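## Task

Carry the tray from the staging bench over to the work bench. Insert the tray's sample tube (orange dot on the cap) into the middle hole of one adapter in the centrifuge rotor. Insert the water blank (white dot) whose volume matches the sample's into the middle hole of the adapter directly across from it; each blank's cap is marked with its volume in mL. Place all remaining tubes from the tray into the green rack. Every tube must be pushed fully down into its hole, and every rotor bucket must end hanging vertically. A tube touching the floor is an immediate failure. The bottles on the tray must finish upright inside it. The tray must finish resting on the work bench with nothing sticking out past its edge. Any number of robots may be used. At the end, open the grippers and back the robots away. A robot that falls over or is left leaning is a failure. Nothing may count as done if a robot is still what holds it in place.

## Robot and tools

Robots: two identical Hello Robot Stretch 3 units, r1 and r2. Each has a two-wheel differential base (0.33 m long, 0.34 m wide, passive omni wheel at the rear) that cannot drive sideways, a mast carrying a lift, and one telescoping arm that sticks out to the robot's RIGHT, ending in a wrist (yaw, pitch, roll) and a two-finger gripper. To move the hand forward or back you drive the base. On-the-spot turns pivot midway between the drive wheels, 0.05 m behind the front edge; with the arm in and wrist folded the swept radius is 0.28 m, larger if the wrist is unfolded.

Frames: each robot reports in its own base frame (origin on the floor between the drive wheels, x forward, y left, z up). hand_pose is in that frame, at the closed-fingertip point; with wrist joints at zero its x axis points up, y back toward the mast, z rearward. The odometry frame is the base frame at scene start. Robots do not share frames, so their relative placement is only known from images, lidar_m, wrist_depth_mm and head_depth_mm.

execute_actions: argument actions is a list holding one action or none (empty = just report state and images). An action is an object keyed by "r1" and/or "r2". Per robot:
- base: exactly one of translate_m (relative drive in metres from the base's last reported position, -1 to 1, positive forward) or rotate_rad (relative turn in radians, -3.2 to 3.2, positive = counter-clockwise/left).
- joints: absolute targets by name. lift_m 0 to 1.1 (arm height); arm_m 0 to 0.52 (extension); wrist_yaw_rad -1.345 to 4.42 (0 along the arm, positive toward the front, 3.0 folded over the base); wrist_pitch_rad -1.57 to 0.451 (0 level, negative tips fingers down); wrist_roll_rad -2.911 to 2.911 (0 fingers side by side); gripper_m -0.089 to 0.179 (bigger = wider; real tip gap is 0.007 less when almost shut, 0.025 less when fully open, zero under 0.007); head_pan_rad -3.953 to 1.73 (0 ahead, positive left, -1.57 looks along the arm); head_tilt_rad -1.53 to 0.419 (negative down).
- contact_limits: {"arm_m": effort percent 1 to 100}; the arm motion halts with contact_stop when its effort reaches that level (negative when retracting). Lower is softer; too low stops instantly.
All motions in an action start together. Omitted joints or robots may keep pushing toward earlier targets. Any unknown key or out-of-range number rejects the whole call. cameras: list of names (r1_head_camera, r1_nav_camera, r1_wrist_camera, r2_head_camera, r2_nav_camera, r2_wrist_camera, or "all"); omitted/null = all, [] = none. One action is capped at 15 s.

wait: seconds 0 to 10; commands nothing, returns state and images.
zoom_image: camera name plus region [x0, y0, x1, y1] in pixels of that camera's latest full image, top-left origin, at most 504x504.
finished_scene: scene (integer 1 to 2) ends the current scene irreversibly and reports success; the next scene's task arrives in its result. After a stop is reported, later calls in the same reply are skipped.

Result lines: base_status and joint_status give how each motion ended (done, off_target = resting short and maybe still pushing, contact_stop, time_out, torque_fault; after the last three the target is dropped). on_its_own describes uncommanded behaviour; its "held at" is the held target, not the actual position. joint_positions, motor_effort (percent, positive toward higher values, bracket = peak; offsets and noise are large), contact_limits (active, default, maximum), base_odometry (wheel counts, slips included), turned_by_wheels and turned_by_imu (turn since last result, left positive), base_tilt in degrees (forward/right positive, up to ~4 deg fixed bias). lidar_m: 12 distances in metres, 30-degree sectors counter-clockwise from straight ahead (4th left, 7th behind, 10th right), scan plane 0.17 m high, range 0.15 to 12, "-" nothing; blind to clear objects and its own body, sees the other robot. wrist_depth_mm (45 to 1000) and head_depth_mm (280 to 4000, sideways image): 7x7 grids of median depth from top left. pictures names the image order. Camera calibration K and T_world_to_cam map the carrying robot's base frame into the camera; small per-camera errors apply.

Behaviour and cautions:
- Arm and lift stop and go slack when blocked; a slack lift can sink under load or be pushed up by closing fingers on a surface. Base, wrist and head never stop on contact. Sustained strain switches a wrist servo off for 10 s (torque_fault).
- Grip by commanding gripper_m below the object's width; release by going at least 0.02 above the touch value. Readings never confirm a hold; resend a different value to re-squeeze.
- Fast base (0.30 m/s, 1.9 rad/s) only with lift_m under 0.30, arm_m under 0.03, wrist_yaw_rad above 2.54; otherwise 0.10 m/s, 0.63 rad/s.
- Fold or unfold the wrist only with lift_m 0.32 to 0.95, wrist_pitch_rad -0.4, roll near 0; after folding, lift may go to 0.25. With yaw below -0.4 keep pitch at -0.5 or lower.
- Tipping risk: arm pushing on something rigid with the gripper above about 0.45 m, repeated pushes, driving while gripping or hooking something fixed, snagging furniture (worst in reverse). If tilted, back out in small steps, free the gripper, and lower lift_m to about 0.2.
- Robots must never press into each other; any base contact plus further driving is a hard press. Robots do not synchronise, and equal commands can differ by up to 2.5 cm per metre, which matters when sharing a load.
- Avoid dropping tubes (floor contact fails), tipping bottles, slamming or shoving objects. Objects may occasionally get a brief external nudge.

Each tool is called after "Emit:" as name(argument=value, ...), one argument or row to a line, values as JSON.

## Session

Emit:
execute_actions(
  actions=[],
)

Scene clock: 0.00 s.
r1.base_odometry: x=+0.000 y=+0.000 heading=+0.000 (m, m, rad; r1's odometry frame)
r1.turned_by_wheels: +0.000 (rad since the last result)
r1.turned_by_imu: +0.000 (rad since the last result)
r1.base_tilt: forward=-1.6 right=+0.5 (deg)
r1.lidar_m: 4.17 1.06 0.72 0.67 0.68 0.87 1.92 2.73 1.66 3.24 1.59 2.61
r1.head_depth_mm: 1812 2490 - - - 3770 2450 / 1800 2626 - - - 3745 2443 / 1795 2600 - - - 3819 2473 / 1769 2567 - - - 3908 2462 / 1756 2534 - - - 3990 2508 / 1749 2517 - - - - 2545 / 1737 2483 3560 3644 3507 3267 2570
r1.base_status: not commanded
r1.joint_positions: lift_m=+0.378 arm_m=+0.002 wrist_yaw_rad=+3.123 wrist_pitch_rad=-0.445 wrist_roll_rad=+0.001 gripper_m=+0.037 head_pan_rad=-0.012 head_tilt_rad=-0.022
r1.joint_status: not commanded
r1.motor_effort: left_wheel=-1 right_wheel=+0 lift_m=+35 arm_m=+0 wrist_yaw_rad=+1 wrist_pitch_rad=+7 wrist_roll_rad=+0 gripper_m=+0 head_pan_rad=+0 head_tilt_rad=+3 (%)
r1.hand_pose: x=-0.0172 y=+0.0741 z=+0.3848 quat_wxyz=(+0.163, +0.691, +0.150, +0.688) (m; r1's base frame)
r1.wrist_depth_mm: 603 630 - 644 663 694 700 / 660 678 - 715 725 755 773 / 728 755 - 786 825 842 868 / 776 799 795 835 857 887 901 / 677 689 687 696 730 727 730 / 589 581 - 590 611 613 606 / 510 520 - - 523 527 530
r2.base_odometry: x=+0.000 y=+0.000 heading=+0.000 (m, m, rad; r2's odometry frame)
r2.turned_by_wheels: +0.000 (rad since the last result)
r2.turned_by_imu: +0.000 (rad since the last result)
r2.base_tilt: forward=-0.1 right=-2.0 (deg)
r2.lidar_m: 3.49 1.36 0.92 0.85 0.86 1.09 2.39 1.91 1.34 1.93 2.13 1.63
r2.head_depth_mm: 1787 2673 - - 2981 2824 2224 / 1801 2692 - - - 3262 2213 / 1822 2711 - - - 3307 2182 / 1831 2735 - - - 3275 2169 / 1846 2795 - - - 3187 2147 / 1863 2837 - - - 3187 2136 / 1881 2863 3515 3597 3803 3154 2120
r2.base_status: not commanded
r2.joint_positions: lift_m=+0.515 arm_m=+0.000 wrist_yaw_rad=+3.135 wrist_pitch_rad=-0.475 wrist_roll_rad=+0.019 gripper_m=+0.037 head_pan_rad=+0.001 head_tilt_rad=+0.011
r2.joint_status: not commanded
r2.motor_effort: left_wheel=+0 right_wheel=+0 lift_m=+38 arm_m=+0 wrist_yaw_rad=+0 wrist_pitch_rad=+7 wrist_roll_rad=+1 gripper_m=+1 head_pan_rad=+1 head_tilt_rad=+1 (%)
r2.hand_pose: x=-0.0199 y=+0.0717 z=+0.5152 quat_wxyz=(+0.171, +0.694, +0.163, +0.680) (m; r2's base frame)
r2.wrist_depth_mm: 743 755 - 809 871 915 926 / 774 805 - 897 925 949 - / 882 918 - 986 - - - / 924 971 - - - - - / 865 901 884 881 862 883 878 / 755 751 764 786 778 781 748 / 657 648 648 660 648 654 680
pictures: r1_head_camera (sideways: a quarter turn clockwise sets it upright), r1_nav_camera (sideways: a quarter turn counterclockwise sets it upright), r1_wrist_camera, r2_head_camera (sideways: a quarter turn clockwise sets it upright), r2_nav_camera (sideways: a quarter turn counterclockwise sets it upright), r2_wrist_camera
Images, in order (width x height): r1_head_camera 896x504, r1_nav_camera 672x504, r1_wrist_camera 644x364, r2_head_camera 896x504, r2_nav_camera 672x504, r2_wrist_camera 644x364.

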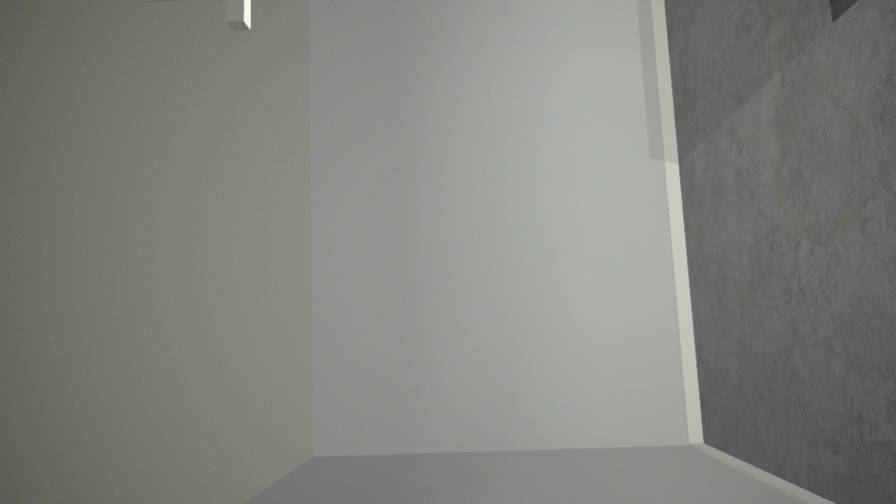

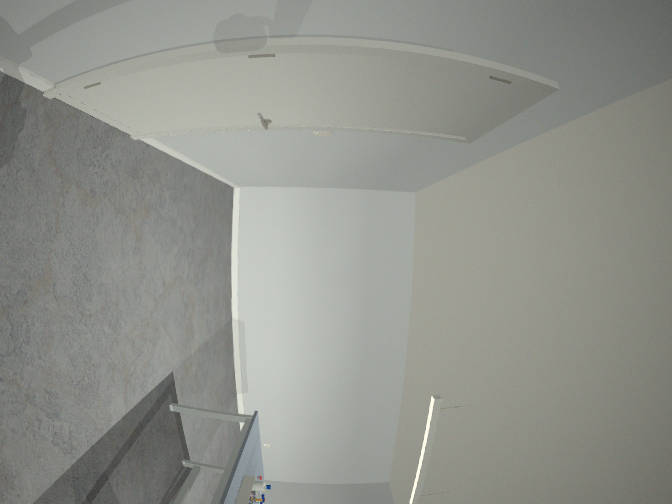

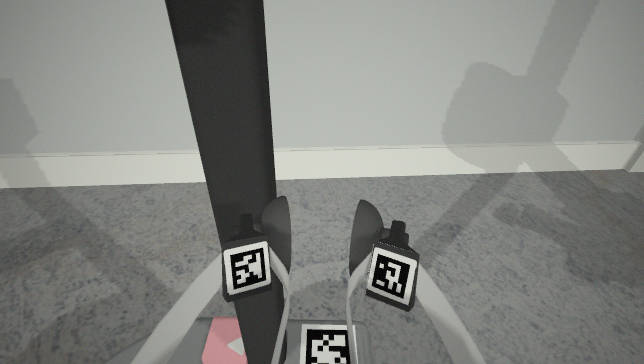

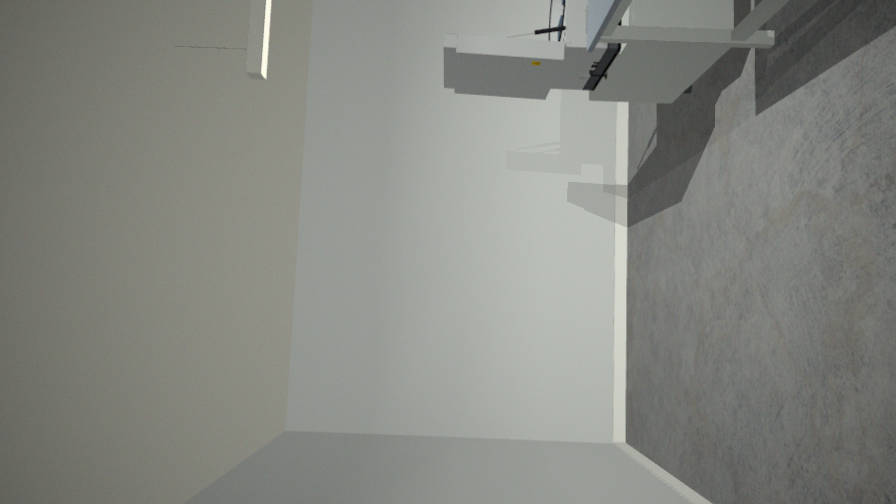

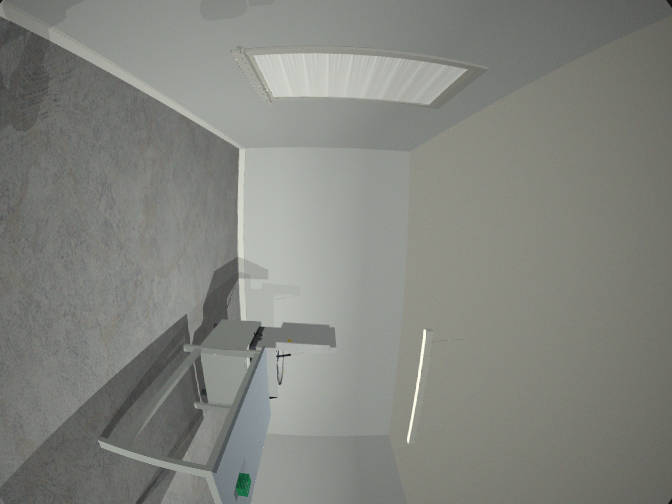

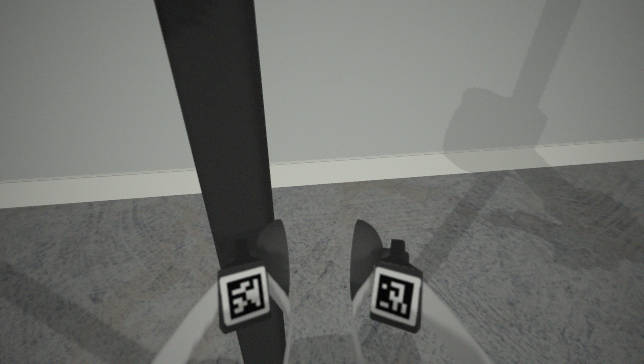

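Emit:
execute_actions(
  actions=[
    {"r1":{"joints":{"head_pan_rad":-1.2,"head_tilt_rad":-0.5}},"r2":{"joints":{"head_pan_rad":-1.2,"head_tilt_rad":-0.5}}},
  ],
  cameras=["r1_head_camera","r1_nav_camera","r2_head_camera","r2_nav_camera"],
)

Scene clock: 3.17 s.
r1.base_odometry: x=+0.000 y=+0.000 heading=+0.000 (m, m, rad; r1's odometry frame)
r1.turned_by_wheels: +0.000 (rad since the last result)
r1.turned_by_imu: +0.000 (rad since the last result)
r1.base_tilt: forward=-1.7 right=+0.6 (deg)
r1.lidar_m: 4.16 1.06 0.72 0.67 0.68 0.87 1.92 2.73 1.66 3.23 1.59 2.62
r1.head_depth_mm: 3415 3656 3944 3114 2185 1708 1374 / 3460 3718 3947 3167 2208 1685 1381 / 3595 3781 - 3128 2226 1703 1380 / 3649 3950 - 3180 2206 1701 1391 / 3708 - - 3027 2236 1707 1386 / 3790 - - 2691 2047 1722 1390 / 3865 - - 1666 2264 1728 1399
r1.base_status: not commanded
r1.joint_positions: lift_m=+0.378 arm_m=+0.002 wrist_yaw_rad=+3.123 wrist_pitch_rad=-0.445 wrist_roll_rad=+0.001 gripper_m=+0.037 head_pan_rad=-1.193 head_tilt_rad=-0.494
r1.joint_status: all done
r1.motor_effort: left_wheel=+0(1) right_wheel=-1(1) lift_m=+35(35) arm_m=+0(1) wrist_yaw_rad=+0(0) wrist_pitch_rad=+7(7) wrist_roll_rad=+1(0) gripper_m=+0(1) head_pan_rad=-2(37) head_tilt_rad=-3(38) (%)
r1.hand_pose: x=-0.0172 y=+0.0741 z=+0.3848 quat_wxyz=(+0.163, +0.691, +0.150, +0.688) (m; r1's base frame)
r1.wrist_depth_mm: 610 621 - 654 660 674 703 / 660 681 - 713 749 758 784 / 726 736 - 808 813 846 862 / 765 786 813 831 852 883 903 / 679 685 698 705 722 712 732 / 579 587 - 590 607 600 613 / 501 527 - - 527 527 533
r2.base_odometry: x=+0.000 y=+0.000 heading=+0.000 (m, m, rad; r2's odometry frame)
r2.turned_by_wheels: +0.000 (rad since the last result)
r2.turned_by_imu: +0.000 (rad since the last result)
r2.base_tilt: forward=-0.2 right=-2.0 (deg)
r2.lidar_m: 3.48 1.36 0.92 0.85 0.86 1.09 2.37 1.91 1.34 1.93 2.13 1.62
r2.head_depth_mm: 3159 3466 3767 2780 2006 1573 1293 / 3274 3599 3772 2774 1998 1567 1288 / 3419 3748 3982 2773 1984 1555 1283 / 3484 3850 - 2700 1967 1543 1279 / 3626 3953 - 2694 1968 1541 1275 / 3758 - 3967 2546 1949 1532 1265 / 3854 - 2072 2680 1937 1525 1265
r2.base_status: not commanded
r2.joint_positions: lift_m=+0.515 arm_m=+0.000 wrist_yaw_rad=+3.135 wrist_pitch_rad=-0.475 wrist_roll_rad=+0.019 gripper_m=+0.037 head_pan_rad=-1.193 head_tilt_rad=-0.493
r2.joint_status: all done
r2.motor_effort: left_wheel=-1(0) right_wheel=+0(0) lift_m=+38(38) arm_m=+0(0) wrist_yaw_rad=+0(1) wrist_pitch_rad=+7(7) wrist_roll_rad=+0(1) gripper_m=+1(1) head_pan_rad=-3(38) head_tilt_rad=-2(26) (%)
r2.hand_pose: x=-0.0199 y=+0.0717 z=+0.5152 quat_wxyz=(+0.171, +0.694, +0.163, +0.680) (m; r2's base frame)
r2.wrist_depth_mm: 717 750 - 824 863 920 921 / 791 819 - 919 932 966 - / 876 880 - 987 - - - / 932 - - - - - - / 843 866 871 905 915 884 933 / 754 757 786 740 772 754 783 / 655 651 630 669 627 652 664
pictures: r1_head_camera (sideways: a quarter turn clockwise sets it upright), r1_nav_camera (sideways: a quarter turn counterclockwise sets it upright), r2_head_camera (sideways: a quarter turn clockwise sets it upright), r2_nav_camera (sideways: a quarter turn counterclockwise sets it upright)
camera_calibration (this result's frames):
r1_head_camera: T_world_to_cam=[[-0.116092, 0.412108, -0.903709, 1.19845], [0.947308, 0.319425, 0.0239706, -0.0382843], [0.298545, -0.853308, -0.427476, 0.51401], [0, 0, 0, 1]] pos_world=[0.0219425, -0.0430541, 1.3037]
r1_nav_camera: T_world_to_cam=[[0.195041, -0.408937, 0.891476, -1.12524], [-0.907343, -0.420352, 0.00568892, 0.0453786], [0.372407, -0.809984, -0.453033, 0.539027], [0, 0, 0, 1]] pos_world=[0.0599041, -0.00447378, 1.24706]
r2_head_camera: T_world_to_cam=[[-0.212211, 0.419749, -0.882483, 1.16726], [0.91548, 0.401297, -0.0292713, 0.0390673], [0.341851, -0.814108, -0.469432, 0.564439], [0, 0, 0, 1]] pos_world=[0.0189858, -0.0461185, 1.29619]
r2_nav_camera: T_world_to_cam=[[0.173674, -0.393294, 0.902861, -1.13202], [-0.937677, -0.34625, 0.0295411, 0.0281005], [0.300998, -0.851722, -0.428917, 0.525882], [0, 0, 0, 1]] pos_world=[0.0646624, 0.0124175, 1.24679]
Images, in order (width x height): r1_head_camera 896x504, r1_nav_camera 672x504, r2_head_camera 896x504, r2_nav_camera 672x504.

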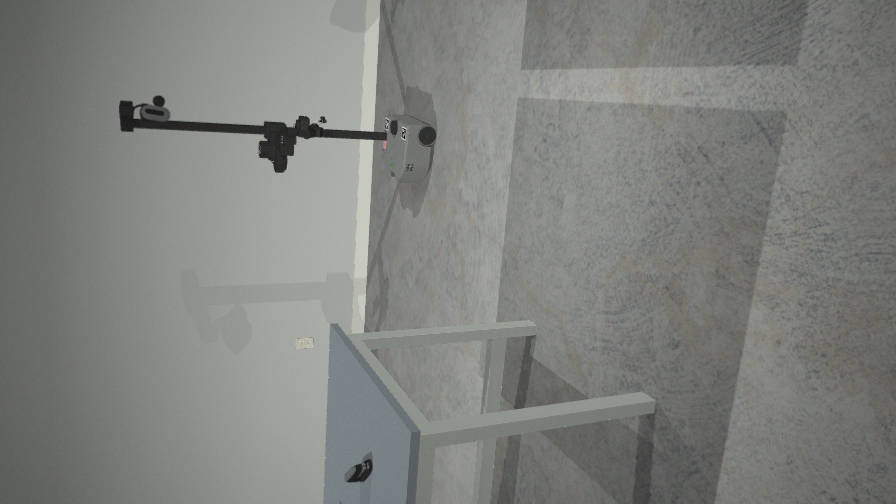

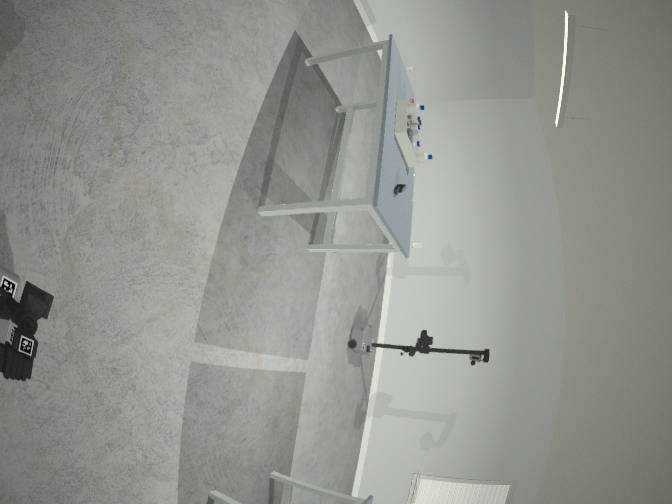

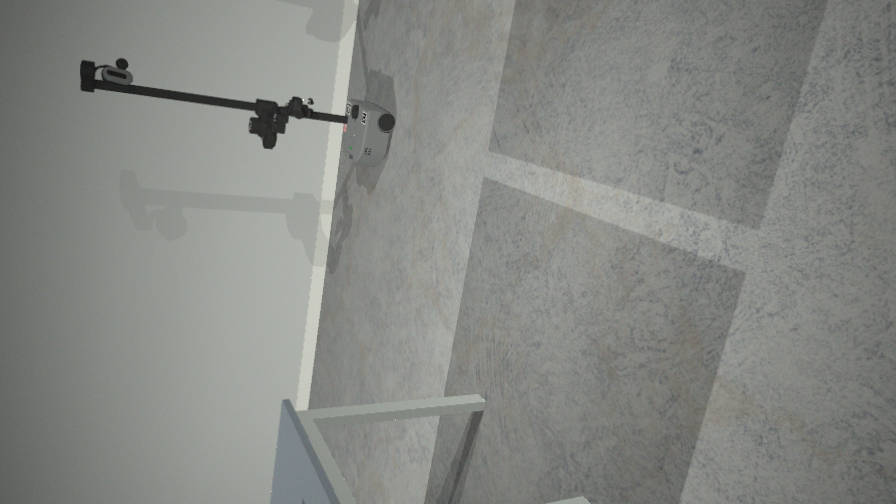

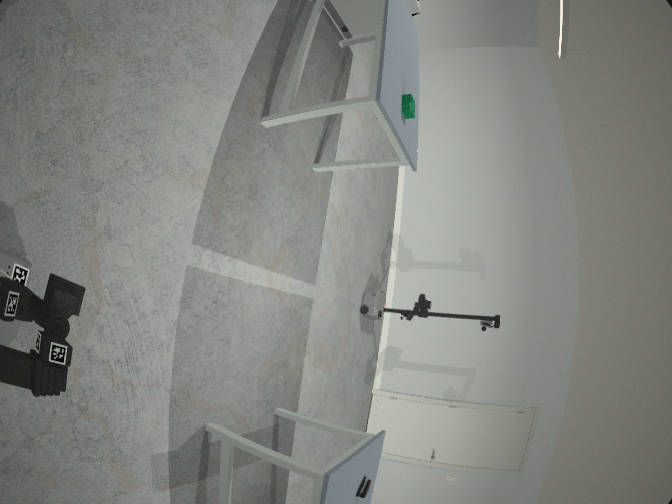

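Emit:
execute_actions(
  actions=[
    {"r1":{"base":{"rotate_rad":-0.42},"joints":{"lift_m":0.26,"wrist_pitch_rad":-0.4}},"r2":{"joints":{"lift_m":0.26,"wrist_pitch_rad":-0.4,"head_pan_rad":-2.2}}},
  ],
  cameras=["r2_head_camera"],
)

Emit:
execute_actions(
  actions=[
    {"r1":{"base":{"translate_m":1.0}}},
  ],
  cameras=[],
)

Emit:
execute_actions(
  actions=[
    {"r1":{"base":{"translate_m":0.8}}},
  ],
  cameras=[],
)

Emit:
execute_actions(
  actions=[
    {"r1":{"base":{"rotate_rad":0.42},"joints":{"head_pan_rad":-1.57,"head_tilt_rad":-0.65}}},
  ],
  cameras=["r1_head_camera","r1_nav_camera"],
)

Scene clock: 15.37 s.
r1.base_odometry: x=+0.000 y=+0.000 heading=-0.420 (m, m, rad; r1's odometry frame)
r1.turned_by_wheels: -0.420 (rad since the last result)
r1.turned_by_imu: -0.424 (rad since the last result)
r1.base_tilt: forward=-1.6 right=+0.5 (deg)
r1.lidar_m: 2.62 2.57 0.95 0.69 0.68 0.70 0.95 2.62 2.74 1.66 3.24 1.59
r1.head_depth_mm: 3767 - - 3125 2193 1683 1373 / 3690 3972 - 2938 2199 1689 1372 / 3671 3935 - 3152 2191 1687 1378 / 3618 3820 - 3203 2220 1701 1384 / 3557 3825 - 3179 2216 1710 1389 / 3480 3680 3894 3203 2225 1715 1393 / 3408 3698 3941 3273 2270 1721 1404
r1.base_status: done
r1.joint_positions: lift_m=+0.260 arm_m=+0.002 wrist_yaw_rad=+3.123 wrist_pitch_rad=-0.418 wrist_roll_rad=+0.001 gripper_m=+0.037 head_pan_rad=-1.193 head_tilt_rad=-0.494
r1.joint_status: all done
r1.motor_effort: left_wheel=+1(7) right_wheel=-2(6) lift_m=+29(28) arm_m=+0(0) wrist_yaw_rad=+0(1) wrist_pitch_rad=+9(10) wrist_roll_rad=+0(1) gripper_m=-1(1) head_pan_rad=-2(2) head_tilt_rad=-3(4) (%)
r1.hand_pose: x=-0.0172 y=+0.0776 z=+0.2729 quat_wxyz=(+0.153, +0.693, +0.141, +0.690) (m; r1's base frame)
r1.wrist_depth_mm: 516 559 - 742 864 - - / 542 600 - 809 966 - - / 587 647 - 838 904 931 956 / 598 657 - 694 687 706 714 / 539 547 543 560 578 574 587 / 460 - - - 486 477 496 / - - - - 415 419 418
r2.base_odometry: x=+0.000 y=+0.000 heading=+0.000 (m, m, rad; r2's odometry frame)
r2.turned_by_wheels: +0.000 (rad since the last result)
r2.turned_by_imu: +0.000 (rad since the last result)
r2.base_tilt: forward=+0.0 right=-1.9 (deg)
r2.lidar_m: 3.47 1.36 0.91 0.85 0.86 1.09 2.37 1.91 1.34 1.93 2.13 1.62
r2.head_depth_mm: - - 3823 2640 2009 1578 1296 / - - 2485 2632 1988 1565 1286 / - - 1995 2742 1991 1552 1282 / - - 1785 2735 1918 1545 1276 / - - 1776 2572 1881 1542 1270 / 3830 - 1733 2416 1814 1537 1274 / 3555 3787 1883 2530 1956 1527 1264
r2.base_status: not commanded
r2.joint_positions: lift_m=+0.260 arm_m=+0.000 wrist_yaw_rad=+3.135 wrist_pitch_rad=-0.421 wrist_roll_rad=+0.019 gripper_m=+0.037 head_pan_rad=-2.193 head_tilt_rad=-0.493
r2.joint_status: all done
r2.motor_effort: left_wheel=+0(0) right_wheel=-1(1) lift_m=+30(31) arm_m=+0(0) wrist_yaw_rad=+0(0) wrist_pitch_rad=+12(12) wrist_roll_rad=+1(1) gripper_m=+0(1) head_pan_rad=-3(37) head_tilt_rad=-3(3) (%)
r2.hand_pose: x=-0.0199 y=+0.0790 z=+0.2722 quat_wxyz=(+0.152, +0.698, +0.144, +0.685) (m; r2's base frame)
r2.wrist_depth_mm: 719 771 - 807 846 874 904 / 785 812 - 890 918 946 - / 822 844 - 911 988 964 973 / 707 725 - 700 728 727 744 / 571 585 583 596 592 589 593 / 469 498 - 512 512 492 494 / - - - - 410 415 424
pictures: r2_head_camera (sideways: a quarter turn clockwise sets it upright)
camera_calibration (this result's frames):
r2_head_camera: T_world_to_cam=[[0.238717, 0.405547, -0.882352, 1.16433], [0.832286, -0.553573, -0.0292615, 0.0395621], [-0.500314, -0.727384, -0.469679, 0.569897], [0, 0, 0, 1]] pos_world=[-0.0257464, -0.0357577, 1.29618]
Images, in order (width x height): r2_head_camera 896x504.

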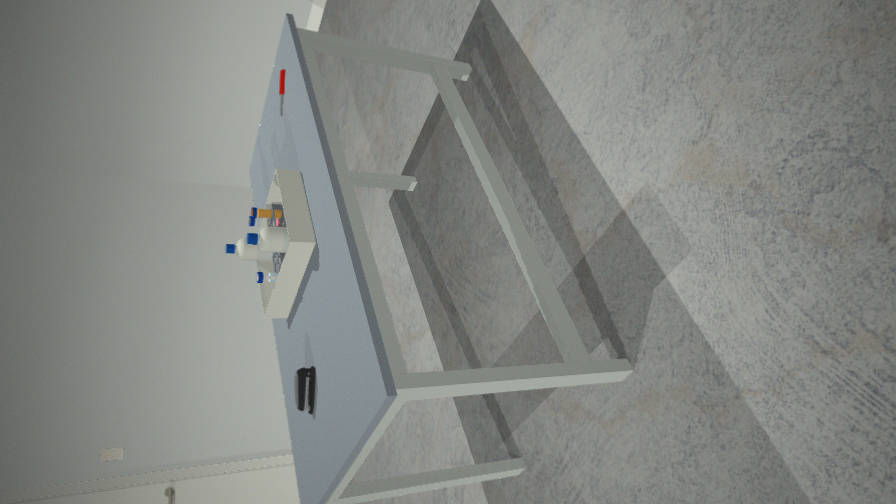

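Scene clock: 20.30 s.
r1.base_odometry: x=+0.913 y=-0.408 heading=-0.420 (m, m, rad; r1's odometry frame)
r1.turned_by_wheels: +0.000 (rad since the last result)
r1.turned_by_imu: +0.003 (rad since the last result)
r1.base_tilt: forward=-1.8 right=+0.6 (deg)
r1.lidar_m: 1.62 3.45 1.65 1.19 1.17 1.22 1.67 3.35 2.01 2.83 0.87 1.59
r1.head_depth_mm: 3319 3547 3885 3105 2184 1692 1373 / 3271 3529 3778 3072 2203 1693 1378 / 3192 3474 3674 2975 2205 1703 1376 / 3144 3356 3614 2982 2211 1714 1386 / 3100 3295 3582 1407 1012 1602 1351 / 3036 3211 3534 1331 1012 1717 1388 / 2966 3189 3454 1339 975 1734 1397
r1.base_status: done
r1.joint_positions: lift_m=+0.260 arm_m=+0.002 wrist_yaw_rad=+3.123 wrist_pitch_rad=-0.418 wrist_roll_rad=+0.001 gripper_m=+0.037 head_pan_rad=-1.193 head_tilt_rad=-0.494
r1.joint_status: not commanded
r1.motor_effort: left_wheel=+1(9) right_wheel=-1(4) lift_m=+29(29) arm_m=+0(0) wrist_yaw_rad=+1(0) wrist_pitch_rad=+9(9) wrist_roll_rad=+0(1) gripper_m=+0(0) head_pan_rad=-3(2) head_tilt_rad=-4(3) (%)
r1.hand_pose: x=-0.0172 y=+0.0777 z=+0.2729 quat_wxyz=(+0.153, +0.693, +0.141, +0.690) (m; r1's base frame)
r1.wrist_depth_mm: 871 987 - - - - - / 935 - - - - - - / 822 852 - 884 888 925 961 / 654 666 - 688 699 716 719 / 536 535 540 560 571 574 581 / 460 - - - 485 482 482 / - - - - 410 419 417
r2.base_odometry: x=+0.000 y=+0.000 heading=+0.000 (m, m, rad; r2's odometry frame)
r2.turned_by_wheels: +0.000 (rad since the last result)
r2.turned_by_imu: +0.000 (rad since the last result)
r2.base_tilt: forward=-0.1 right=-1.9 (deg)
r2.lidar_m: 3.48 1.36 0.91 0.85 0.86 1.09 2.38 1.91 1.34 1.92 2.13 1.62
r2.head_depth_mm: - - 3869 2630 2013 1575 1294 / - - 2483 2656 2007 1565 1286 / - - 2001 2743 2007 1559 1280 / - - 1781 2734 1929 1551 1274 / - - 1766 2561 1878 1543 1274 / 3779 - 1744 2430 1810 1552 1269 / 3517 3763 1873 2511 1940 1538 1263
r2.base_status: not commanded
r2.joint_positions: lift_m=+0.260 arm_m=+0.000 wrist_yaw_rad=+3.135 wrist_pitch_rad=-0.421 wrist_roll_rad=+0.019 gripper_m=+0.037 head_pan_rad=-2.193 head_tilt_rad=-0.493
r2.joint_status: not commanded
r2.motor_effort: left_wheel=+0(0) right_wheel=+0(0) lift_m=+30(30) arm_m=+0(0) wrist_yaw_rad=+0(1) wrist_pitch_rad=+12(12) wrist_roll_rad=+1(1) gripper_m=+1(1) head_pan_rad=-2(2) head_tilt_rad=-3(2) (%)
r2.hand_pose: x=-0.0199 y=+0.0790 z=+0.2722 quat_wxyz=(+0.152, +0.698, +0.144, +0.685) (m; r2's base frame)
r2.wrist_depth_mm: 740 755 - 824 834 895 922 / 785 790 - 868 904 945 - / 815 849 - 922 956 967 971 / 721 711 - 718 723 739 736 / 571 587 565 575 590 588 587 / 481 498 - 523 503 490 489 / - - - - 400 424 415
pictures: none
No camera images: the call's "cameras" was empty. Leave "cameras" out to get every camera's image.

Scene clock: 24.60 s.
r1.base_odometry: x=+1.644 y=-0.734 heading=-0.420 (m, m, rad; r1's odometry frame)
r1.turned_by_wheels: +0.000 (rad since the last result)
r1.turned_by_imu: +0.002 (rad since the last result)
r1.base_tilt: forward=-1.8 right=+0.7 (deg)
r1.lidar_m: 0.81 2.75 2.20 1.63 1.56 1.61 2.25 2.57 0.88 1.16 1.13 1.17
r1.head_depth_mm: 2925 3137 3361 1289 903 699 1306 / 2896 3091 3393 1302 908 703 1306 / 2859 3044 3300 1307 891 705 1278 / 2779 2999 3246 1072 876 706 625 / 2727 2930 3210 3178 865 708 610 / 2699 2909 3101 3219 708 708 609 / 2689 2829 3083 3179 895 709 596
r1.base_status: done
r1.joint_positions: lift_m=+0.260 arm_m=+0.002 wrist_yaw_rad=+3.123 wrist_pitch_rad=-0.418 wrist_roll_rad=+0.001 gripper_m=+0.037 head_pan_rad=-1.193 head_tilt_rad=-0.494
r1.joint_status: not commanded
r1.motor_effort: left_wheel=+1(8) right_wheel=-1(3) lift_m=+29(29) arm_m=+0(0) wrist_yaw_rad=+0(1) wrist_pitch_rad=+9(9) wrist_roll_rad=+0(0) gripper_m=+0(0) head_pan_rad=-3(3) head_tilt_rad=-3(3) (%)
r1.hand_pose: x=-0.0172 y=+0.0777 z=+0.2729 quat_wxyz=(+0.153, +0.693, +0.140, +0.690) (m; r1's base frame)
r1.wrist_depth_mm: - - - - - - - / - - - - - - - / 830 836 - 882 898 942 924 / 654 668 - 685 703 699 705 / 534 540 543 555 577 580 581 / 461 - - - 487 481 486 / - - - - 413 417 417
r2.base_odometry: x=+0.000 y=+0.000 heading=+0.000 (m, m, rad; r2's odometry frame)
r2.turned_by_wheels: +0.000 (rad since the last result)
r2.turned_by_imu: +0.000 (rad since the last result)
r2.base_tilt: forward=-0.1 right=-2.1 (deg)
r2.lidar_m: 3.46 1.36 0.92 0.85 0.86 1.09 2.38 1.91 1.34 1.93 2.13 1.62
r2.head_depth_mm: - - 3831 2642 2011 1580 1293 / - - 2488 2617 1990 1568 1286 / - - 1983 2744 1983 1560 1283 / - - 1798 2730 1911 1557 1276 / - - 1762 2572 1887 1540 1275 / 3735 - 1736 2401 1808 1536 1272 / 3522 3796 1880 2502 1940 1526 1270
r2.base_status: not commanded
r2.joint_positions: lift_m=+0.260 arm_m=+0.000 wrist_yaw_rad=+3.135 wrist_pitch_rad=-0.421 wrist_roll_rad=+0.019 gripper_m=+0.037 head_pan_rad=-2.193 head_tilt_rad=-0.493
r2.joint_status: not commanded
r2.motor_effort: left_wheel=+0(1) right_wheel=-1(0) lift_m=+30(30) arm_m=+0(0) wrist_yaw_rad=+0(0) wrist_pitch_rad=+12(12) wrist_roll_rad=+0(0) gripper_m=+1(1) head_pan_rad=-2(2) head_tilt_rad=-3(3) (%)
r2.hand_pose: x=-0.0199 y=+0.0790 z=+0.2722 quat_wxyz=(+0.152, +0.698, +0.144, +0.685) (m; r2's base frame)
r2.wrist_depth_mm: 739 753 - 825 849 874 919 / 787 826 - 878 887 945 - / 816 819 - 897 948 961 989 / 722 718 - 714 725 745 740 / 571 564 580 575 595 580 582 / 490 496 - 510 508 481 493 / - - - - 408 423 422
pictures: none
No camera images: the call's "cameras" was empty. Leave "cameras" out to get every camera's image.

Scene clock: 25.90 s.
r1.base_odometry: x=+1.644 y=-0.734 heading=+0.000 (m, m, rad; r1's odometry frame)
r1.turned_by_wheels: +0.420 (rad since the last result)
r1.turned_by_imu: +0.423 (rad since the last result)
r1.base_tilt: forward=-1.6 right=+0.5 (deg)
r1.lidar_m: 2.75 2.47 1.67 1.55 1.57 2.03 3.98 0.87 1.20 1.13 1.15 0.81
r1.head_depth_mm: 2893 3136 2741 978 753 1407 1253 / 2828 3141 3292 979 751 1375 1250 / 2800 3091 3260 900 755 1374 1250 / 2758 3045 3233 901 745 668 1263 / 2722 3033 3214 896 736 670 1262 / 2693 2950 3187 732 735 652 1261 / 2669 2919 3169 995 764 655 1262
r1.base_status: done
r1.joint_positions: lift_m=+0.260 arm_m=+0.002 wrist_yaw_rad=+3.123 wrist_pitch_rad=-0.418 wrist_roll_rad=+0.001 gripper_m=+0.037 head_pan_rad=-1.563 head_tilt_rad=-0.643
r1.joint_status: all done
r1.motor_effort: left_wheel=-2(8) right_wheel=+1(6) lift_m=+30(29) arm_m=+0(0) wrist_yaw_rad=+0(0) wrist_pitch_rad=+9(9) wrist_roll_rad=+0(0) gripper_m=+0(0) head_pan_rad=-3(23) head_tilt_rad=-5(24) (%)
r1.hand_pose: x=-0.0172 y=+0.0777 z=+0.2730 quat_wxyz=(+0.153, +0.693, +0.140, +0.690) (m; r1's base frame)
r1.wrist_depth_mm: - - - - - - - / - - - - - - - / 839 856 - 890 904 921 923 / 658 661 - 682 698 699 726 / 541 548 537 560 582 581 586 / 460 - - - 491 484 486 / - - - - 414 422 422
r2.base_odometry: x=+0.000 y=+0.000 heading=+0.000 (m, m, rad; r2's odometry frame)
r2.turned_by_wheels: +0.000 (rad since the last result)
r2.turned_by_imu: +0.000 (rad since the last result)
r2.base_tilt: forward=+0.1 right=-2.0 (deg)
r2.lidar_m: 3.50 1.36 0.92 0.85 0.86 1.09 2.38 1.91 1.34 1.93 2.13 1.62
r2.head_depth_mm: - - 3814 2639 1997 1566 1293 / - - 2467 2611 1990 1565 1285 / - - 1982 2733 1983 1553 1284 / - - 1786 2720 1924 1554 1277 / - - 1779 2554 1878 1537 1273 / 3674 - 1738 2400 1811 1537 1271 / 3535 3798 1883 2522 1951 1528 1259
r2.base_status: not commanded
r2.joint_positions: lift_m=+0.260 arm_m=+0.000 wrist_yaw_rad=+3.135 wrist_pitch_rad=-0.421 wrist_roll_rad=+0.019 gripper_m=+0.037 head_pan_rad=-2.193 head_tilt_rad=-0.493
r2.joint_status: not commanded
r2.motor_effort: left_wheel=+0(0) right_wheel=+0(0) lift_m=+30(30) arm_m=+0(0) wrist_yaw_rad=+0(0) wrist_pitch_rad=+12(12) wrist_roll_rad=+1(1) gripper_m=+1(1) head_pan_rad=-2(3) head_tilt_rad=-3(2) (%)
r2.hand_pose: x=-0.0199 y=+0.0790 z=+0.2722 quat_wxyz=(+0.152, +0.698, +0.144, +0.685) (m; r2's base frame)
r2.wrist_depth_mm: 721 744 - 799 849 876 913 / 781 814 - 832 920 963 - / 815 834 - 897 933 957 965 / 715 717 - 725 720 729 753 / 575 574 581 583 581 591 595 / 482 497 - 511 504 487 490 / - - - - 405 424 422
pictures: r1_head_camera (sideways: a quarter turn clockwise sets it upright), r1_nav_camera (sideways: a quarter turn counterclockwise sets it upright)
camera_calibration (this result's frames):
r1_head_camera: T_world_to_cam=[[0.0398047, 0.555608, -0.830491, 1.10201], [0.99873, -0.0478262, 0.015872, -0.0280505], [-0.0309006, -0.830068, -0.556806, 0.684298], [0, 0, 0, 1]] pos_world=[0.00529479, -0.0456155, 1.29668]
r1_nav_camera: T_world_to_cam=[[0.0349289, -0.579103, 0.814505, -1.02389], [-0.997951, -0.0639231, -0.00265284, 0.0567917], [0.053602, -0.812744, -0.58015, 0.706364], [0, 0, 0, 1]] pos_world=[0.0545761, -0.0152142, 1.24391]
Images, in order (width x height): r1_head_camera 896x504, r1_nav_camera 672x504.

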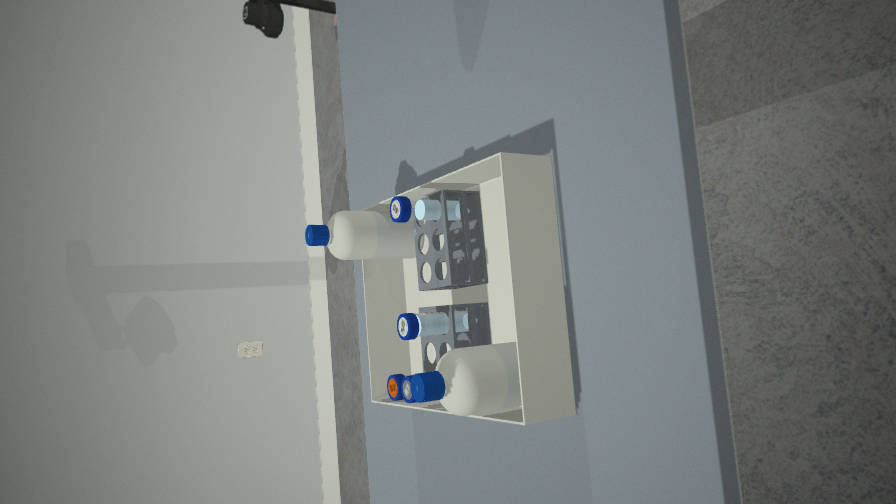

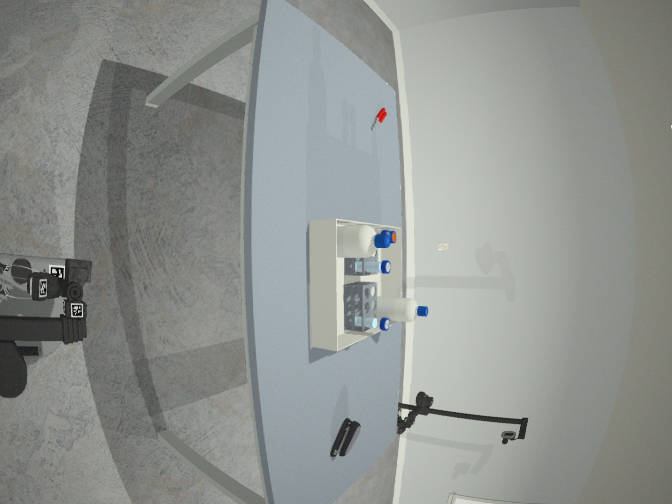

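Emit:
execute_actions(
  actions=[
    {"r1":{"base":{"rotate_rad":0.098},"joints":{"lift_m":0.94}},"r2":{"base":{"rotate_rad":0.624}}},
  ],
  cameras=[],
)

Emit:
execute_actions(
  actions=[
    {"r1":{"joints":{"wrist_yaw_rad":1.57}},"r2":{"base":{"translate_m":-1.0}}},
  ],
  cameras=[],
)

Emit:
execute_actions(
  actions=[
    {"r1":{"joints":{"wrist_pitch_rad":-1.57,"lift_m":1.1,"gripper_m":0.07}},"r2":{"base":{"translate_m":-0.585}}},
  ],
  cameras=[],
)

Emit:
execute_actions(
  actions=[
    {"r2":{"base":{"rotate_rad":-0.514},"joints":{"head_pan_rad":-1.57,"head_tilt_rad":-0.65,"lift_m":0.94}}},
  ],
  cameras=["r1_head_camera","r2_head_camera"],
)

Emit:
execute_actions(
  actions=[
    {"r2":{"joints":{"wrist_yaw_rad":1.57}}},
  ],
  cameras=[],
)

Emit:
execute_actions(
  actions=[
    {"r2":{"joints":{"wrist_pitch_rad":-1.57,"lift_m":1.1,"gripper_m":0.07}}},
  ],
  cameras=[],
)

Scene clock: 52.27 s.
r1.base_odometry: x=+1.644 y=-0.734 heading=+0.098 (m, m, rad; r1's odometry frame)
r1.turned_by_wheels: +0.098 (rad since the last result)
r1.turned_by_imu: +0.097 (rad since the last result)
r1.base_tilt: forward=-1.6 right=+0.6 (deg)
r1.lidar_m: 2.75 2.20 1.62 1.55 1.61 2.23 2.56 0.87 1.17 1.13 1.17 0.81
r1.head_depth_mm: 2762 3007 3243 975 791 - - / 2751 3019 3230 956 752 - - / 2792 3014 3226 887 745 - - / 2724 2998 3207 900 743 648 - / 2747 3019 3248 740 739 652 - / 2730 3011 3204 989 760 653 - / 2707 3013 3266 996 762 674 1262
r1.base_status: done
r1.joint_positions: lift_m=+0.940 arm_m=+0.002 wrist_yaw_rad=+3.123 wrist_pitch_rad=-0.417 wrist_roll_rad=+0.001 gripper_m=+0.037 head_pan_rad=-1.563 head_tilt_rad=-0.643
r1.joint_status: all done
r1.motor_effort: left_wheel=-3(8) right_wheel=+1(5) lift_m=+41(43) arm_m=+0(0) wrist_yaw_rad=+0(0) wrist_pitch_rad=+9(9) wrist_roll_rad=+0(0) gripper_m=-1(1) head_pan_rad=-2(3) head_tilt_rad=-5(4) (%)
r1.hand_pose: x=-0.0172 y=+0.0777 z=+0.9526 quat_wxyz=(+0.153, +0.693, +0.140, +0.690) (m; r1's base frame)
r1.wrist_depth_mm: - - - - - - - / - - - - - - - / - - - - - - - / - - - - - - - / - - - - - - - / - - - - - - - / - - - - - - -
r2.base_odometry: x=+0.000 y=+0.000 heading=+0.624 (m, m, rad; r2's odometry frame)
r2.turned_by_wheels: +0.624 (rad since the last result)
r2.turned_by_imu: +0.616 (rad since the last result)
r2.base_tilt: forward=-0.1 right=-2.1 (deg)
r2.lidar_m: 1.23 0.89 0.85 0.88 1.19 3.17 1.72 1.34 3.90 1.62 1.66 3.51
r2.head_depth_mm: 3437 3771 1843 1507 1794 1567 1291 / 3431 3726 3934 2643 1993 1563 1276 / 3376 3670 3986 2736 1987 1538 1282 / 3343 3691 3946 2735 1962 1547 1283 / 3308 3664 3923 2695 1954 1547 1277 / 3264 3607 3862 2686 1949 1541 1267 / 3266 3602 3812 2642 1941 1528 1262
r2.base_status: done
r2.joint_positions: lift_m=+0.260 arm_m=+0.000 wrist_yaw_rad=+3.135 wrist_pitch_rad=-0.421 wrist_roll_rad=+0.019 gripper_m=+0.037 head_pan_rad=-2.193 head_tilt_rad=-0.494
r2.joint_status: not commanded
r2.motor_effort: left_wheel=-4(13) right_wheel=+2(6) lift_m=+30(30) arm_m=+0(1) wrist_yaw_rad=+0(0) wrist_pitch_rad=+12(12) wrist_roll_rad=+1(1) gripper_m=+1(0) head_pan_rad=-2(2) head_tilt_rad=-3(2) (%)
r2.hand_pose: x=-0.0199 y=+0.0790 z=+0.2722 quat_wxyz=(+0.152, +0.698, +0.144, +0.685) (m; r2's base frame)
r2.wrist_depth_mm: - - - 912 803 747 664 / - - - - 867 749 690 / 928 956 - 944 888 795 721 / 714 704 - 730 742 742 744 / 578 575 586 575 585 577 591 / 474 503 - 514 503 505 491 / - - - - 403 422 420
pictures: none
No camera images: the call's "cameras" was empty. Leave "cameras" out to get every camera's image.

Scene clock: 57.20 s.
r1.base_odometry: x=+1.644 y=-0.734 heading=+0.098 (m, m, rad; r1's odometry frame)
r1.turned_by_wheels: +0.000 (rad since the last result)
r1.turned_by_imu: -0.001 (rad since the last result)
r1.base_tilt: forward=-1.6 right=+0.6 (deg)
r1.lidar_m: 2.75 2.20 1.62 1.54 1.61 2.23 2.56 0.87 1.17 1.13 1.17 0.81
r1.head_depth_mm: 2785 3033 3246 980 793 - - / 2699 2991 3207 953 753 - - / 2733 3027 3209 880 745 - - / 2742 2992 3241 898 742 670 1284 / 2740 3010 3235 737 738 670 1287 / 2709 3005 3247 992 759 672 1324 / 2751 2999 3225 994 762 672 -
r1.base_status: not commanded
r1.joint_positions: lift_m=+0.940 arm_m=+0.002 wrist_yaw_rad=+1.573 wrist_pitch_rad=-0.417 wrist_roll_rad=+0.001 gripper_m=+0.037 head_pan_rad=-1.563 head_tilt_rad=-0.643
r1.joint_status: all done
r1.motor_effort: left_wheel=-2(3) right_wheel=+1(2) lift_m=+40(40) arm_m=+0(0) wrist_yaw_rad=-2(2) wrist_pitch_rad=+9(9) wrist_roll_rad=+1(0) gripper_m=-1(1) head_pan_rad=-2(3) head_tilt_rad=-5(6) (%)
r1.hand_pose: x=+0.2031 y=-0.1463 z=+0.9526 quat_wxyz=(+0.592, +0.593, -0.385, +0.386) (m; r1's base frame)
r1.wrist_depth_mm: - - - - - - - / - - - - - - - / - - - - - - - / - - - - - 584 566 / - - - - - 750 457 / - - - - 907 - 388 / - - - - - - 354
r2.base_odometry: x=-0.812 y=-0.584 heading=+0.624 (m, m, rad; r2's odometry frame)
r2.turned_by_wheels: +0.000 (rad since the last result)
r2.turned_by_imu: +0.000 (rad since the last result)
r2.base_tilt: forward=+0.0 right=-2.1 (deg)
r2.lidar_m: 1.92 1.39 1.33 1.38 1.87 3.25 1.02 0.73 0.70 0.72 2.09 2.60
r2.head_depth_mm: 3005 3282 3529 1003 933 1575 1205 / 2911 3193 3595 1017 907 1561 1227 / 2919 3066 3476 1123 894 1554 1218 / 2948 3164 3511 1110 882 1553 1214 / 2897 3151 3417 1103 874 1541 1186 / 2867 3150 3437 1091 869 1536 1183 / 2904 3137 3364 2284 859 1404 1237
r2.base_status: done
r2.joint_positions: lift_m=+0.260 arm_m=+0.000 wrist_yaw_rad=+3.135 wrist_pitch_rad=-0.421 wrist_roll_rad=+0.019 gripper_m=+0.037 head_pan_rad=-2.193 head_tilt_rad=-0.494
r2.joint_status: not commanded
r2.motor_effort: left_wheel=-3(17) right_wheel=+1(4) lift_m=+30(31) arm_m=+0(0) wrist_yaw_rad=-1(1) wrist_pitch_rad=+12(12) wrist_roll_rad=+1(1) gripper_m=+1(1) head_pan_rad=-2(2) head_tilt_rad=-1(3) (%)
r2.hand_pose: x=-0.0199 y=+0.0790 z=+0.2723 quat_wxyz=(+0.151, +0.698, +0.144, +0.685) (m; r2's base frame)
r2.wrist_depth_mm: - - - - - - - / - - - - - - - / 940 939 - 960 992 977 988 / 721 709 - 718 735 747 736 / 576 575 - 590 578 586 580 / 478 503 - 510 507 489 492 / - - - - 399 425 427
pictures: none
No camera images: the call's "cameras" was empty. Leave "cameras" out to get every camera's image.

Scene clock: 60.83 s.
r1.base_odometry: x=+1.644 y=-0.734 heading=+0.098 (m, m, rad; r1's odometry frame)
r1.turned_by_wheels: +0.000 (rad since the last result)
r1.turned_by_imu: +0.000 (rad since the last result)
r1.base_tilt: forward=-1.6 right=+0.7 (deg)
r1.lidar_m: 2.75 2.21 1.62 1.54 1.61 2.23 2.56 0.87 1.17 1.13 1.17 0.81
r1.head_depth_mm: - - - - - - - / - - - - - - - / - - - - 730 - 1283 / 2049 3009 3241 889 755 - 1203 / 2700 2933 3180 741 752 - - / 2709 3010 3233 989 762 - - / 2710 2974 3234 995 763 671 1234
r1.base_status: not commanded
r1.joint_positions: lift_m=+1.099 arm_m=+0.002 wrist_yaw_rad=+1.573 wrist_pitch_rad=-1.566 wrist_roll_rad=+0.001 gripper_m=+0.070 head_pan_rad=-1.563 head_tilt_rad=-0.643
r1.joint_status: all done
r1.motor_effort: left_wheel=-3(2) right_wheel=+1(1) lift_m=+40(42) arm_m=+0(0) wrist_yaw_rad=-2(2) wrist_pitch_rad=-2(8) wrist_roll_rad=+0(0) gripper_m=+1(78) head_pan_rad=-3(3) head_tilt_rad=-5(5) (%)
r1.hand_pose: x=-0.0442 y=-0.1470 z=+0.9814 quat_wxyz=(+0.707, +0.707, -0.001, +0.002) (m; r1's base frame)
r1.wrist_depth_mm: - - - - - - 361 / - - - - - - 362 / - - - - - - 372 / - - - - - - 380 / - - - - - - 393 / - - - - - - 402 / - - - - - - 418
r2.base_odometry: x=-1.287 y=-0.926 heading=+0.624 (m, m, rad; r2's odometry frame)
r2.turned_by_wheels: +0.000 (rad since the last result)
r2.turned_by_imu: +0.000 (rad since the last result)
r2.base_tilt: forward=+0.0 right=-1.8 (deg)
r2.lidar_m: 2.33 1.68 1.62 1.67 2.27 2.76 0.60 0.44 0.42 0.44 0.59 2.52
r2.head_depth_mm: 2796 3032 3363 1139 821 646 1258 / 2740 3041 3343 1128 819 641 1257 / 2712 3002 3276 1119 784 639 1223 / 2664 2961 3217 951 724 636 1213 / 1408 1605 3145 1040 721 633 1210 / 2576 2848 3155 1020 697 630 1211 / 2597 2850 3143 1082 738 627 1182
r2.base_status: done
r2.joint_positions: lift_m=+0.260 arm_m=+0.000 wrist_yaw_rad=+3.135 wrist_pitch_rad=-0.420 wrist_roll_rad=+0.019 gripper_m=+0.037 head_pan_rad=-2.193 head_tilt_rad=-0.494
r2.joint_status: not commanded
r2.motor_effort: left_wheel=-4(17) right_wheel=+1(5) lift_m=+31(31) arm_m=+0(0) wrist_yaw_rad=+1(0) wrist_pitch_rad=+12(12) wrist_roll_rad=+0(0) gripper_m=+1(0) head_pan_rad=-2(2) head_tilt_rad=-2(2) (%)
r2.hand_pose: x=-0.0199 y=+0.0790 z=+0.2723 quat_wxyz=(+0.151, +0.698, +0.144, +0.685) (m; r2's base frame)
r2.wrist_depth_mm: - - - - - - - / - - - - - - - / 923 952 - 941 968 973 975 / 707 714 - 706 721 721 731 / 577 574 - 580 588 592 590 / 475 496 - 516 509 506 499 / - - - - 402 425 418
pictures: none
No camera images: the call's "cameras" was empty. Leave "cameras" out to get every camera's image.

Scene clock: 67.83 s.
r1.base_odometry: x=+1.644 y=-0.734 heading=+0.098 (m, m, rad; r1's odometry frame)
r1.turned_by_wheels: +0.000 (rad since the last result)
r1.turned_by_imu: -0.001 (rad since the last result)
r1.base_tilt: forward=-1.7 right=+0.6 (deg)
r1.lidar_m: 2.75 2.22 1.62 1.54 1.61 2.24 2.56 0.87 1.17 1.13 1.17 0.81
r1.head_depth_mm: - - - - - - - / - - - - - - - / - - - - 732 - 1283 / 1346 1344 2489 885 757 - 1203 / 1421 2986 3224 738 755 - - / 2693 2973 3243 990 761 - - / 2716 2959 3237 996 762 673 1239
r1.base_status: not commanded
r1.joint_positions: lift_m=+1.099 arm_m=+0.002 wrist_yaw_rad=+1.573 wrist_pitch_rad=-1.566 wrist_roll_rad=+0.001 gripper_m=+0.070 head_pan_rad=-1.563 head_tilt_rad=-0.643
r1.joint_status: not commanded
r1.motor_effort: left_wheel=-3(2) right_wheel=+2(1) lift_m=+41(41) arm_m=+0(0) wrist_yaw_rad=-2(2) wrist_pitch_rad=-2(2) wrist_roll_rad=+0(0) gripper_m=-1(0) head_pan_rad=-3(2) head_tilt_rad=-6(4) (%)
r1.hand_pose: x=-0.0442 y=-0.1470 z=+0.9814 quat_wxyz=(+0.707, +0.707, -0.001, +0.002) (m; r1's base frame)
r1.wrist_depth_mm: - - - - - - 362 / - - - - - - 364 / - - - - - - 373 / - - - - - - 386 / - - - - - - 392 / - - - - - - 404 / - - - - - - 421
r2.base_odometry: x=-1.287 y=-0.926 heading=+0.110 (m, m, rad; r2's odometry frame)
r2.turned_by_wheels: -0.514 (rad since the last result)
r2.turned_by_imu: -0.508 (rad since the last result)
r2.base_tilt: forward=-0.2 right=-2.0 (deg)
r2.lidar_m: 2.52 2.30 1.68 1.62 1.68 2.30 2.76 0.60 0.44 0.42 0.43 0.60
r2.head_depth_mm: 2695 2980 3012 887 - - 1003 / 2691 3018 2982 880 725 - 1005 / 2671 2999 943 843 721 - - / 1483 2908 1196 836 708 - - / 2691 3030 1183 716 704 - 995 / 2702 3009 1182 777 680 1295 1049 / 2718 3045 1167 858 678 1314 1173
r2.base_status: done
r2.joint_positions: lift_m=+0.940 arm_m=+0.000 wrist_yaw_rad=+3.135 wrist_pitch_rad=-0.420 wrist_roll_rad=+0.019 gripper_m=+0.037 head_pan_rad=-1.577 head_tilt_rad=-0.642
r2.joint_status: all done
r2.motor_effort: left_wheel=+3(13) right_wheel=-2(7) lift_m=+45(48) arm_m=+0(0) wrist_yaw_rad=+0(1) wrist_pitch_rad=+12(12) wrist_roll_rad=+1(1) gripper_m=+1(1) head_pan_rad=+4(30) head_tilt_rad=-3(14) (%)
r2.hand_pose: x=-0.0199 y=+0.0791 z=+0.9520 quat_wxyz=(+0.151, +0.698, +0.144, +0.685) (m; r2's base frame)
r2.wrist_depth_mm: - - - - - - - / - - - - - - - / - - - - - - - / - - - - - - - / - - - - - - - / - - - - - - - / - - - - - - -
pictures: r1_head_camera (sideways: a quarter turn clockwise sets it upright), r2_head_camera (sideways: a quarter turn clockwise sets it upright)
camera_calibration (this result's frames):
r1_head_camera: T_world_to_cam=[[0.0398837, 0.555724, -0.83041, 1.10191], [0.998723, -0.0479722, 0.0158638, -0.0280398], [-0.0310207, -0.829982, -0.556928, 0.684457], [0, 0, 0, 1]] pos_world=[0.00528822, -0.0456146, 1.29667]
r2_head_camera: T_world_to_cam=[[-0.0385504, 0.594544, -0.803138, 1.06273], [0.999183, 0.0327182, -0.02374, 0.0313504], [0.0121628, -0.803397, -0.595319, 0.730238], [0, 0, 0, 1]] pos_world=[0.000762303, -0.0461973, 1.28899]
Images, in order (width x height): r1_head_camera 896x504, r2_head_camera 896x504.

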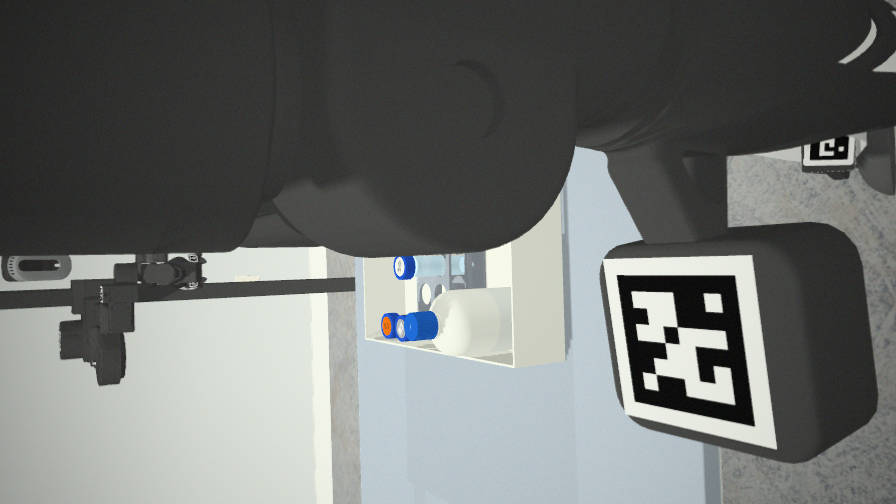

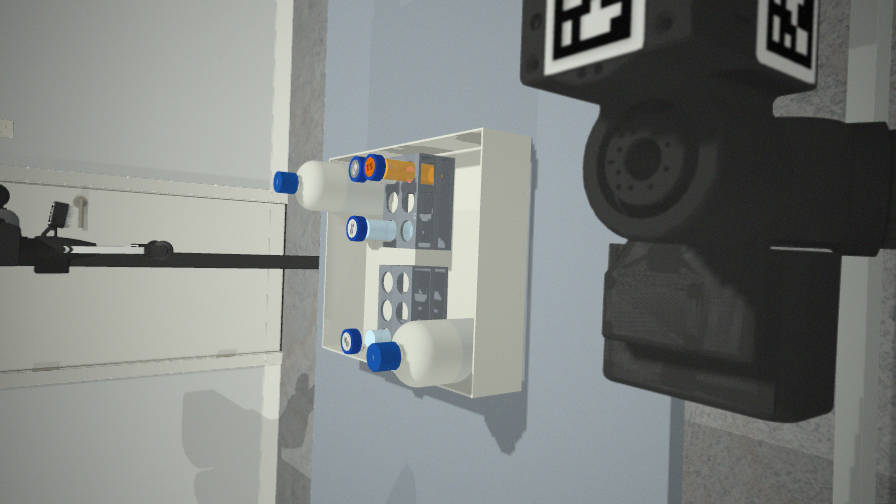

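Scene clock: 69.60 s.
r1.base_odometry: x=+1.644 y=-0.734 heading=+0.098 (m, m, rad; r1's odometry frame)
r1.turned_by_wheels: +0.000 (rad since the last result)
r1.turned_by_imu: +0.000 (rad since the last result)
r1.base_tilt: forward=-1.7 right=+0.7 (deg)
r1.lidar_m: 2.75 2.21 1.62 1.55 1.61 2.23 2.56 0.87 1.17 1.12 1.17 0.81
r1.head_depth_mm: - - - - - - - / - - - - - - - / - - - - 732 - 1288 / 1345 3008 2494 889 755 - 1205 / 1428 2970 3240 736 752 - - / 2663 3009 3235 990 762 - - / 2739 2984 3189 993 760 673 1240
r1.base_status: not commanded
r1.joint_positions: lift_m=+1.099 arm_m=+0.002 wrist_yaw_rad=+1.573 wrist_pitch_rad=-1.566 wrist_roll_rad=+0.001 gripper_m=+0.070 head_pan_rad=-1.563 head_tilt_rad=-0.643
r1.joint_status: not commanded
r1.motor_effort: left_wheel=-3(3) right_wheel=+1(1) lift_m=+41(41) arm_m=+0(0) wrist_yaw_rad=-2(2) wrist_pitch_rad=-3(2) wrist_roll_rad=+0(1) gripper_m=+1(0) head_pan_rad=-3(2) head_tilt_rad=-4(4) (%)
r1.hand_pose: x=-0.0442 y=-0.1470 z=+0.9814 quat_wxyz=(+0.707, +0.707, -0.001, +0.002) (m; r1's base frame)
r1.wrist_depth_mm: - - - - - - 362 / - - - - - - 361 / - - - - - - 375 / - - - - - - 383 / - - - - - - 392 / - - - - - - 406 / - - - - - - 422
r2.base_odometry: x=-1.287 y=-0.926 heading=+0.110 (m, m, rad; r2's odometry frame)
r2.turned_by_wheels: +0.000 (rad since the last result)
r2.turned_by_imu: +0.000 (rad since the last result)
r2.base_tilt: forward=-0.1 right=-2.1 (deg)
r2.lidar_m: 2.52 2.29 1.68 1.62 1.68 2.30 2.76 0.60 0.44 0.42 0.44 0.60
r2.head_depth_mm: 2687 2967 2987 886 - - 1004 / 2672 3007 2964 882 737 - - / 2697 2991 944 842 735 - - / 1481 2959 1197 837 706 965 - / 2689 2993 1191 718 685 963 - / 2714 3033 1178 774 682 607 - / 2704 3006 1167 858 678 - -
r2.base_status: not commanded
r2.joint_positions: lift_m=+0.940 arm_m=+0.000 wrist_yaw_rad=+1.572 wrist_pitch_rad=-0.420 wrist_roll_rad=+0.019 gripper_m=+0.037 head_pan_rad=-1.577 head_tilt_rad=-0.642
r2.joint_status: all done
r2.motor_effort: left_wheel=+4(3) right_wheel=-2(3) lift_m=+45(45) arm_m=+0(0) wrist_yaw_rad=-2(2) wrist_pitch_rad=+12(12) wrist_roll_rad=+0(1) gripper_m=+1(1) head_pan_rad=+3(3) head_tilt_rad=-2(3) (%)
r2.hand_pose: x=+0.2027 y=-0.1449 z=+0.9520 quat_wxyz=(+0.590, +0.597, -0.390, +0.379) (m; r2's base frame)
r2.wrist_depth_mm: - - - - - - - / - - - - - - - / - - - - - - - / - - - - - 581 575 / - - - - - 467 465 / - - - - - 416 388 / - - - - - - 336
pictures: none
No camera images: the call's "cameras" was empty. Leave "cameras" out to get every camera's image.

Scene clock: 71.87 s.
r1.base_odometry: x=+1.644 y=-0.734 heading=+0.098 (m, m, rad; r1's odometry frame)
r1.turned_by_wheels: +0.000 (rad since the last result)
r1.turned_by_imu: +0.000 (rad since the last result)
r1.base_tilt: forward=-1.7 right=+0.5 (deg)
r1.lidar_m: 2.76 2.21 1.62 1.55 1.61 2.23 2.56 0.87 1.17 1.13 1.17 0.81
r1.head_depth_mm: - - - - - - - / - - - - - - - / - - - - 731 - 1281 / 1229 2977 2497 886 756 - 1203 / 2680 2932 3245 738 753 - - / 2752 3005 3258 990 762 - - / 2727 2976 3209 992 761 672 1237
r1.base_status: not commanded
r1.joint_positions: lift_m=+1.099 arm_m=+0.002 wrist_yaw_rad=+1.573 wrist_pitch_rad=-1.566 wrist_roll_rad=+0.001 gripper_m=+0.070 head_pan_rad=-1.563 head_tilt_rad=-0.643
r1.joint_status: not commanded
r1.motor_effort: left_wheel=-3(2) right_wheel=+1(1) lift_m=+41(41) arm_m=+0(0) wrist_yaw_rad=-2(2) wrist_pitch_rad=-2(2) wrist_roll_rad=+0(1) gripper_m=+0(0) head_pan_rad=-2(2) head_tilt_rad=-6(5) (%)
r1.hand_pose: x=-0.0442 y=-0.1470 z=+0.9814 quat_wxyz=(+0.707, +0.707, -0.001, +0.002) (m; r1's base frame)
r1.wrist_depth_mm: - - - - - - 364 / - - - - - - 362 / - - - - - - 371 / - - - - - - 386 / - - - - - - 390 / - - - - - - 407 / - - - - - - 416
r2.base_odometry: x=-1.287 y=-0.926 heading=+0.110 (m, m, rad; r2's odometry frame)
r2.turned_by_wheels: +0.000 (rad since the last result)
r2.turned_by_imu: +0.000 (rad since the last result)
r2.base_tilt: forward=+0.0 right=-2.0 (deg)
r2.lidar_m: 2.52 2.29 1.68 1.62 1.68 2.31 2.75 0.60 0.44 0.42 0.44 0.59
r2.head_depth_mm: - - - - - - 1171 / - - - - - - - / - - - 720 - 955 1117 / 1479 2951 1197 837 - - 1182 / 2679 2985 1185 718 - - 1180 / 2716 3011 1174 777 724 - 1179 / 2694 2969 1171 860 678 1314 1175
r2.base_status: not commanded
r2.joint_positions: lift_m=+1.097 arm_m=+0.000 wrist_yaw_rad=+1.572 wrist_pitch_rad=-1.551 wrist_roll_rad=+0.019 gripper_m=+0.070 head_pan_rad=-1.577 head_tilt_rad=-0.642
r2.joint_status: all done
joint sent to its limit — the command would take r2.lift_m past its upper limit and r2.wrist_pitch_rad past its lower limit, so those joints were sent only as far as their limits.
r2.motor_effort: left_wheel=+3(3) right_wheel=-2(3) lift_m=+46(47) arm_m=+0(0) wrist_yaw_rad=-1(1) wrist_pitch_rad=-4(10) wrist_roll_rad=+1(1) gripper_m=+1(80) head_pan_rad=+4(3) head_tilt_rad=-2(2) (%)
r2.hand_pose: x=-0.0405 y=-0.1453 z=+0.9790 quat_wxyz=(+0.707, +0.707, -0.013, +0.000) (m; r2's base frame)
r2.wrist_depth_mm: - - - - - - 365 / - - - - - - 371 / - - - - - - 375 / - - - - - - 388 / - - - - - 411 395 / - - - - - 408 397 / - - - - - 406 416
pictures: none
No camera images: the call's "cameras" was empty. Leave "cameras" out to get every camera's image.


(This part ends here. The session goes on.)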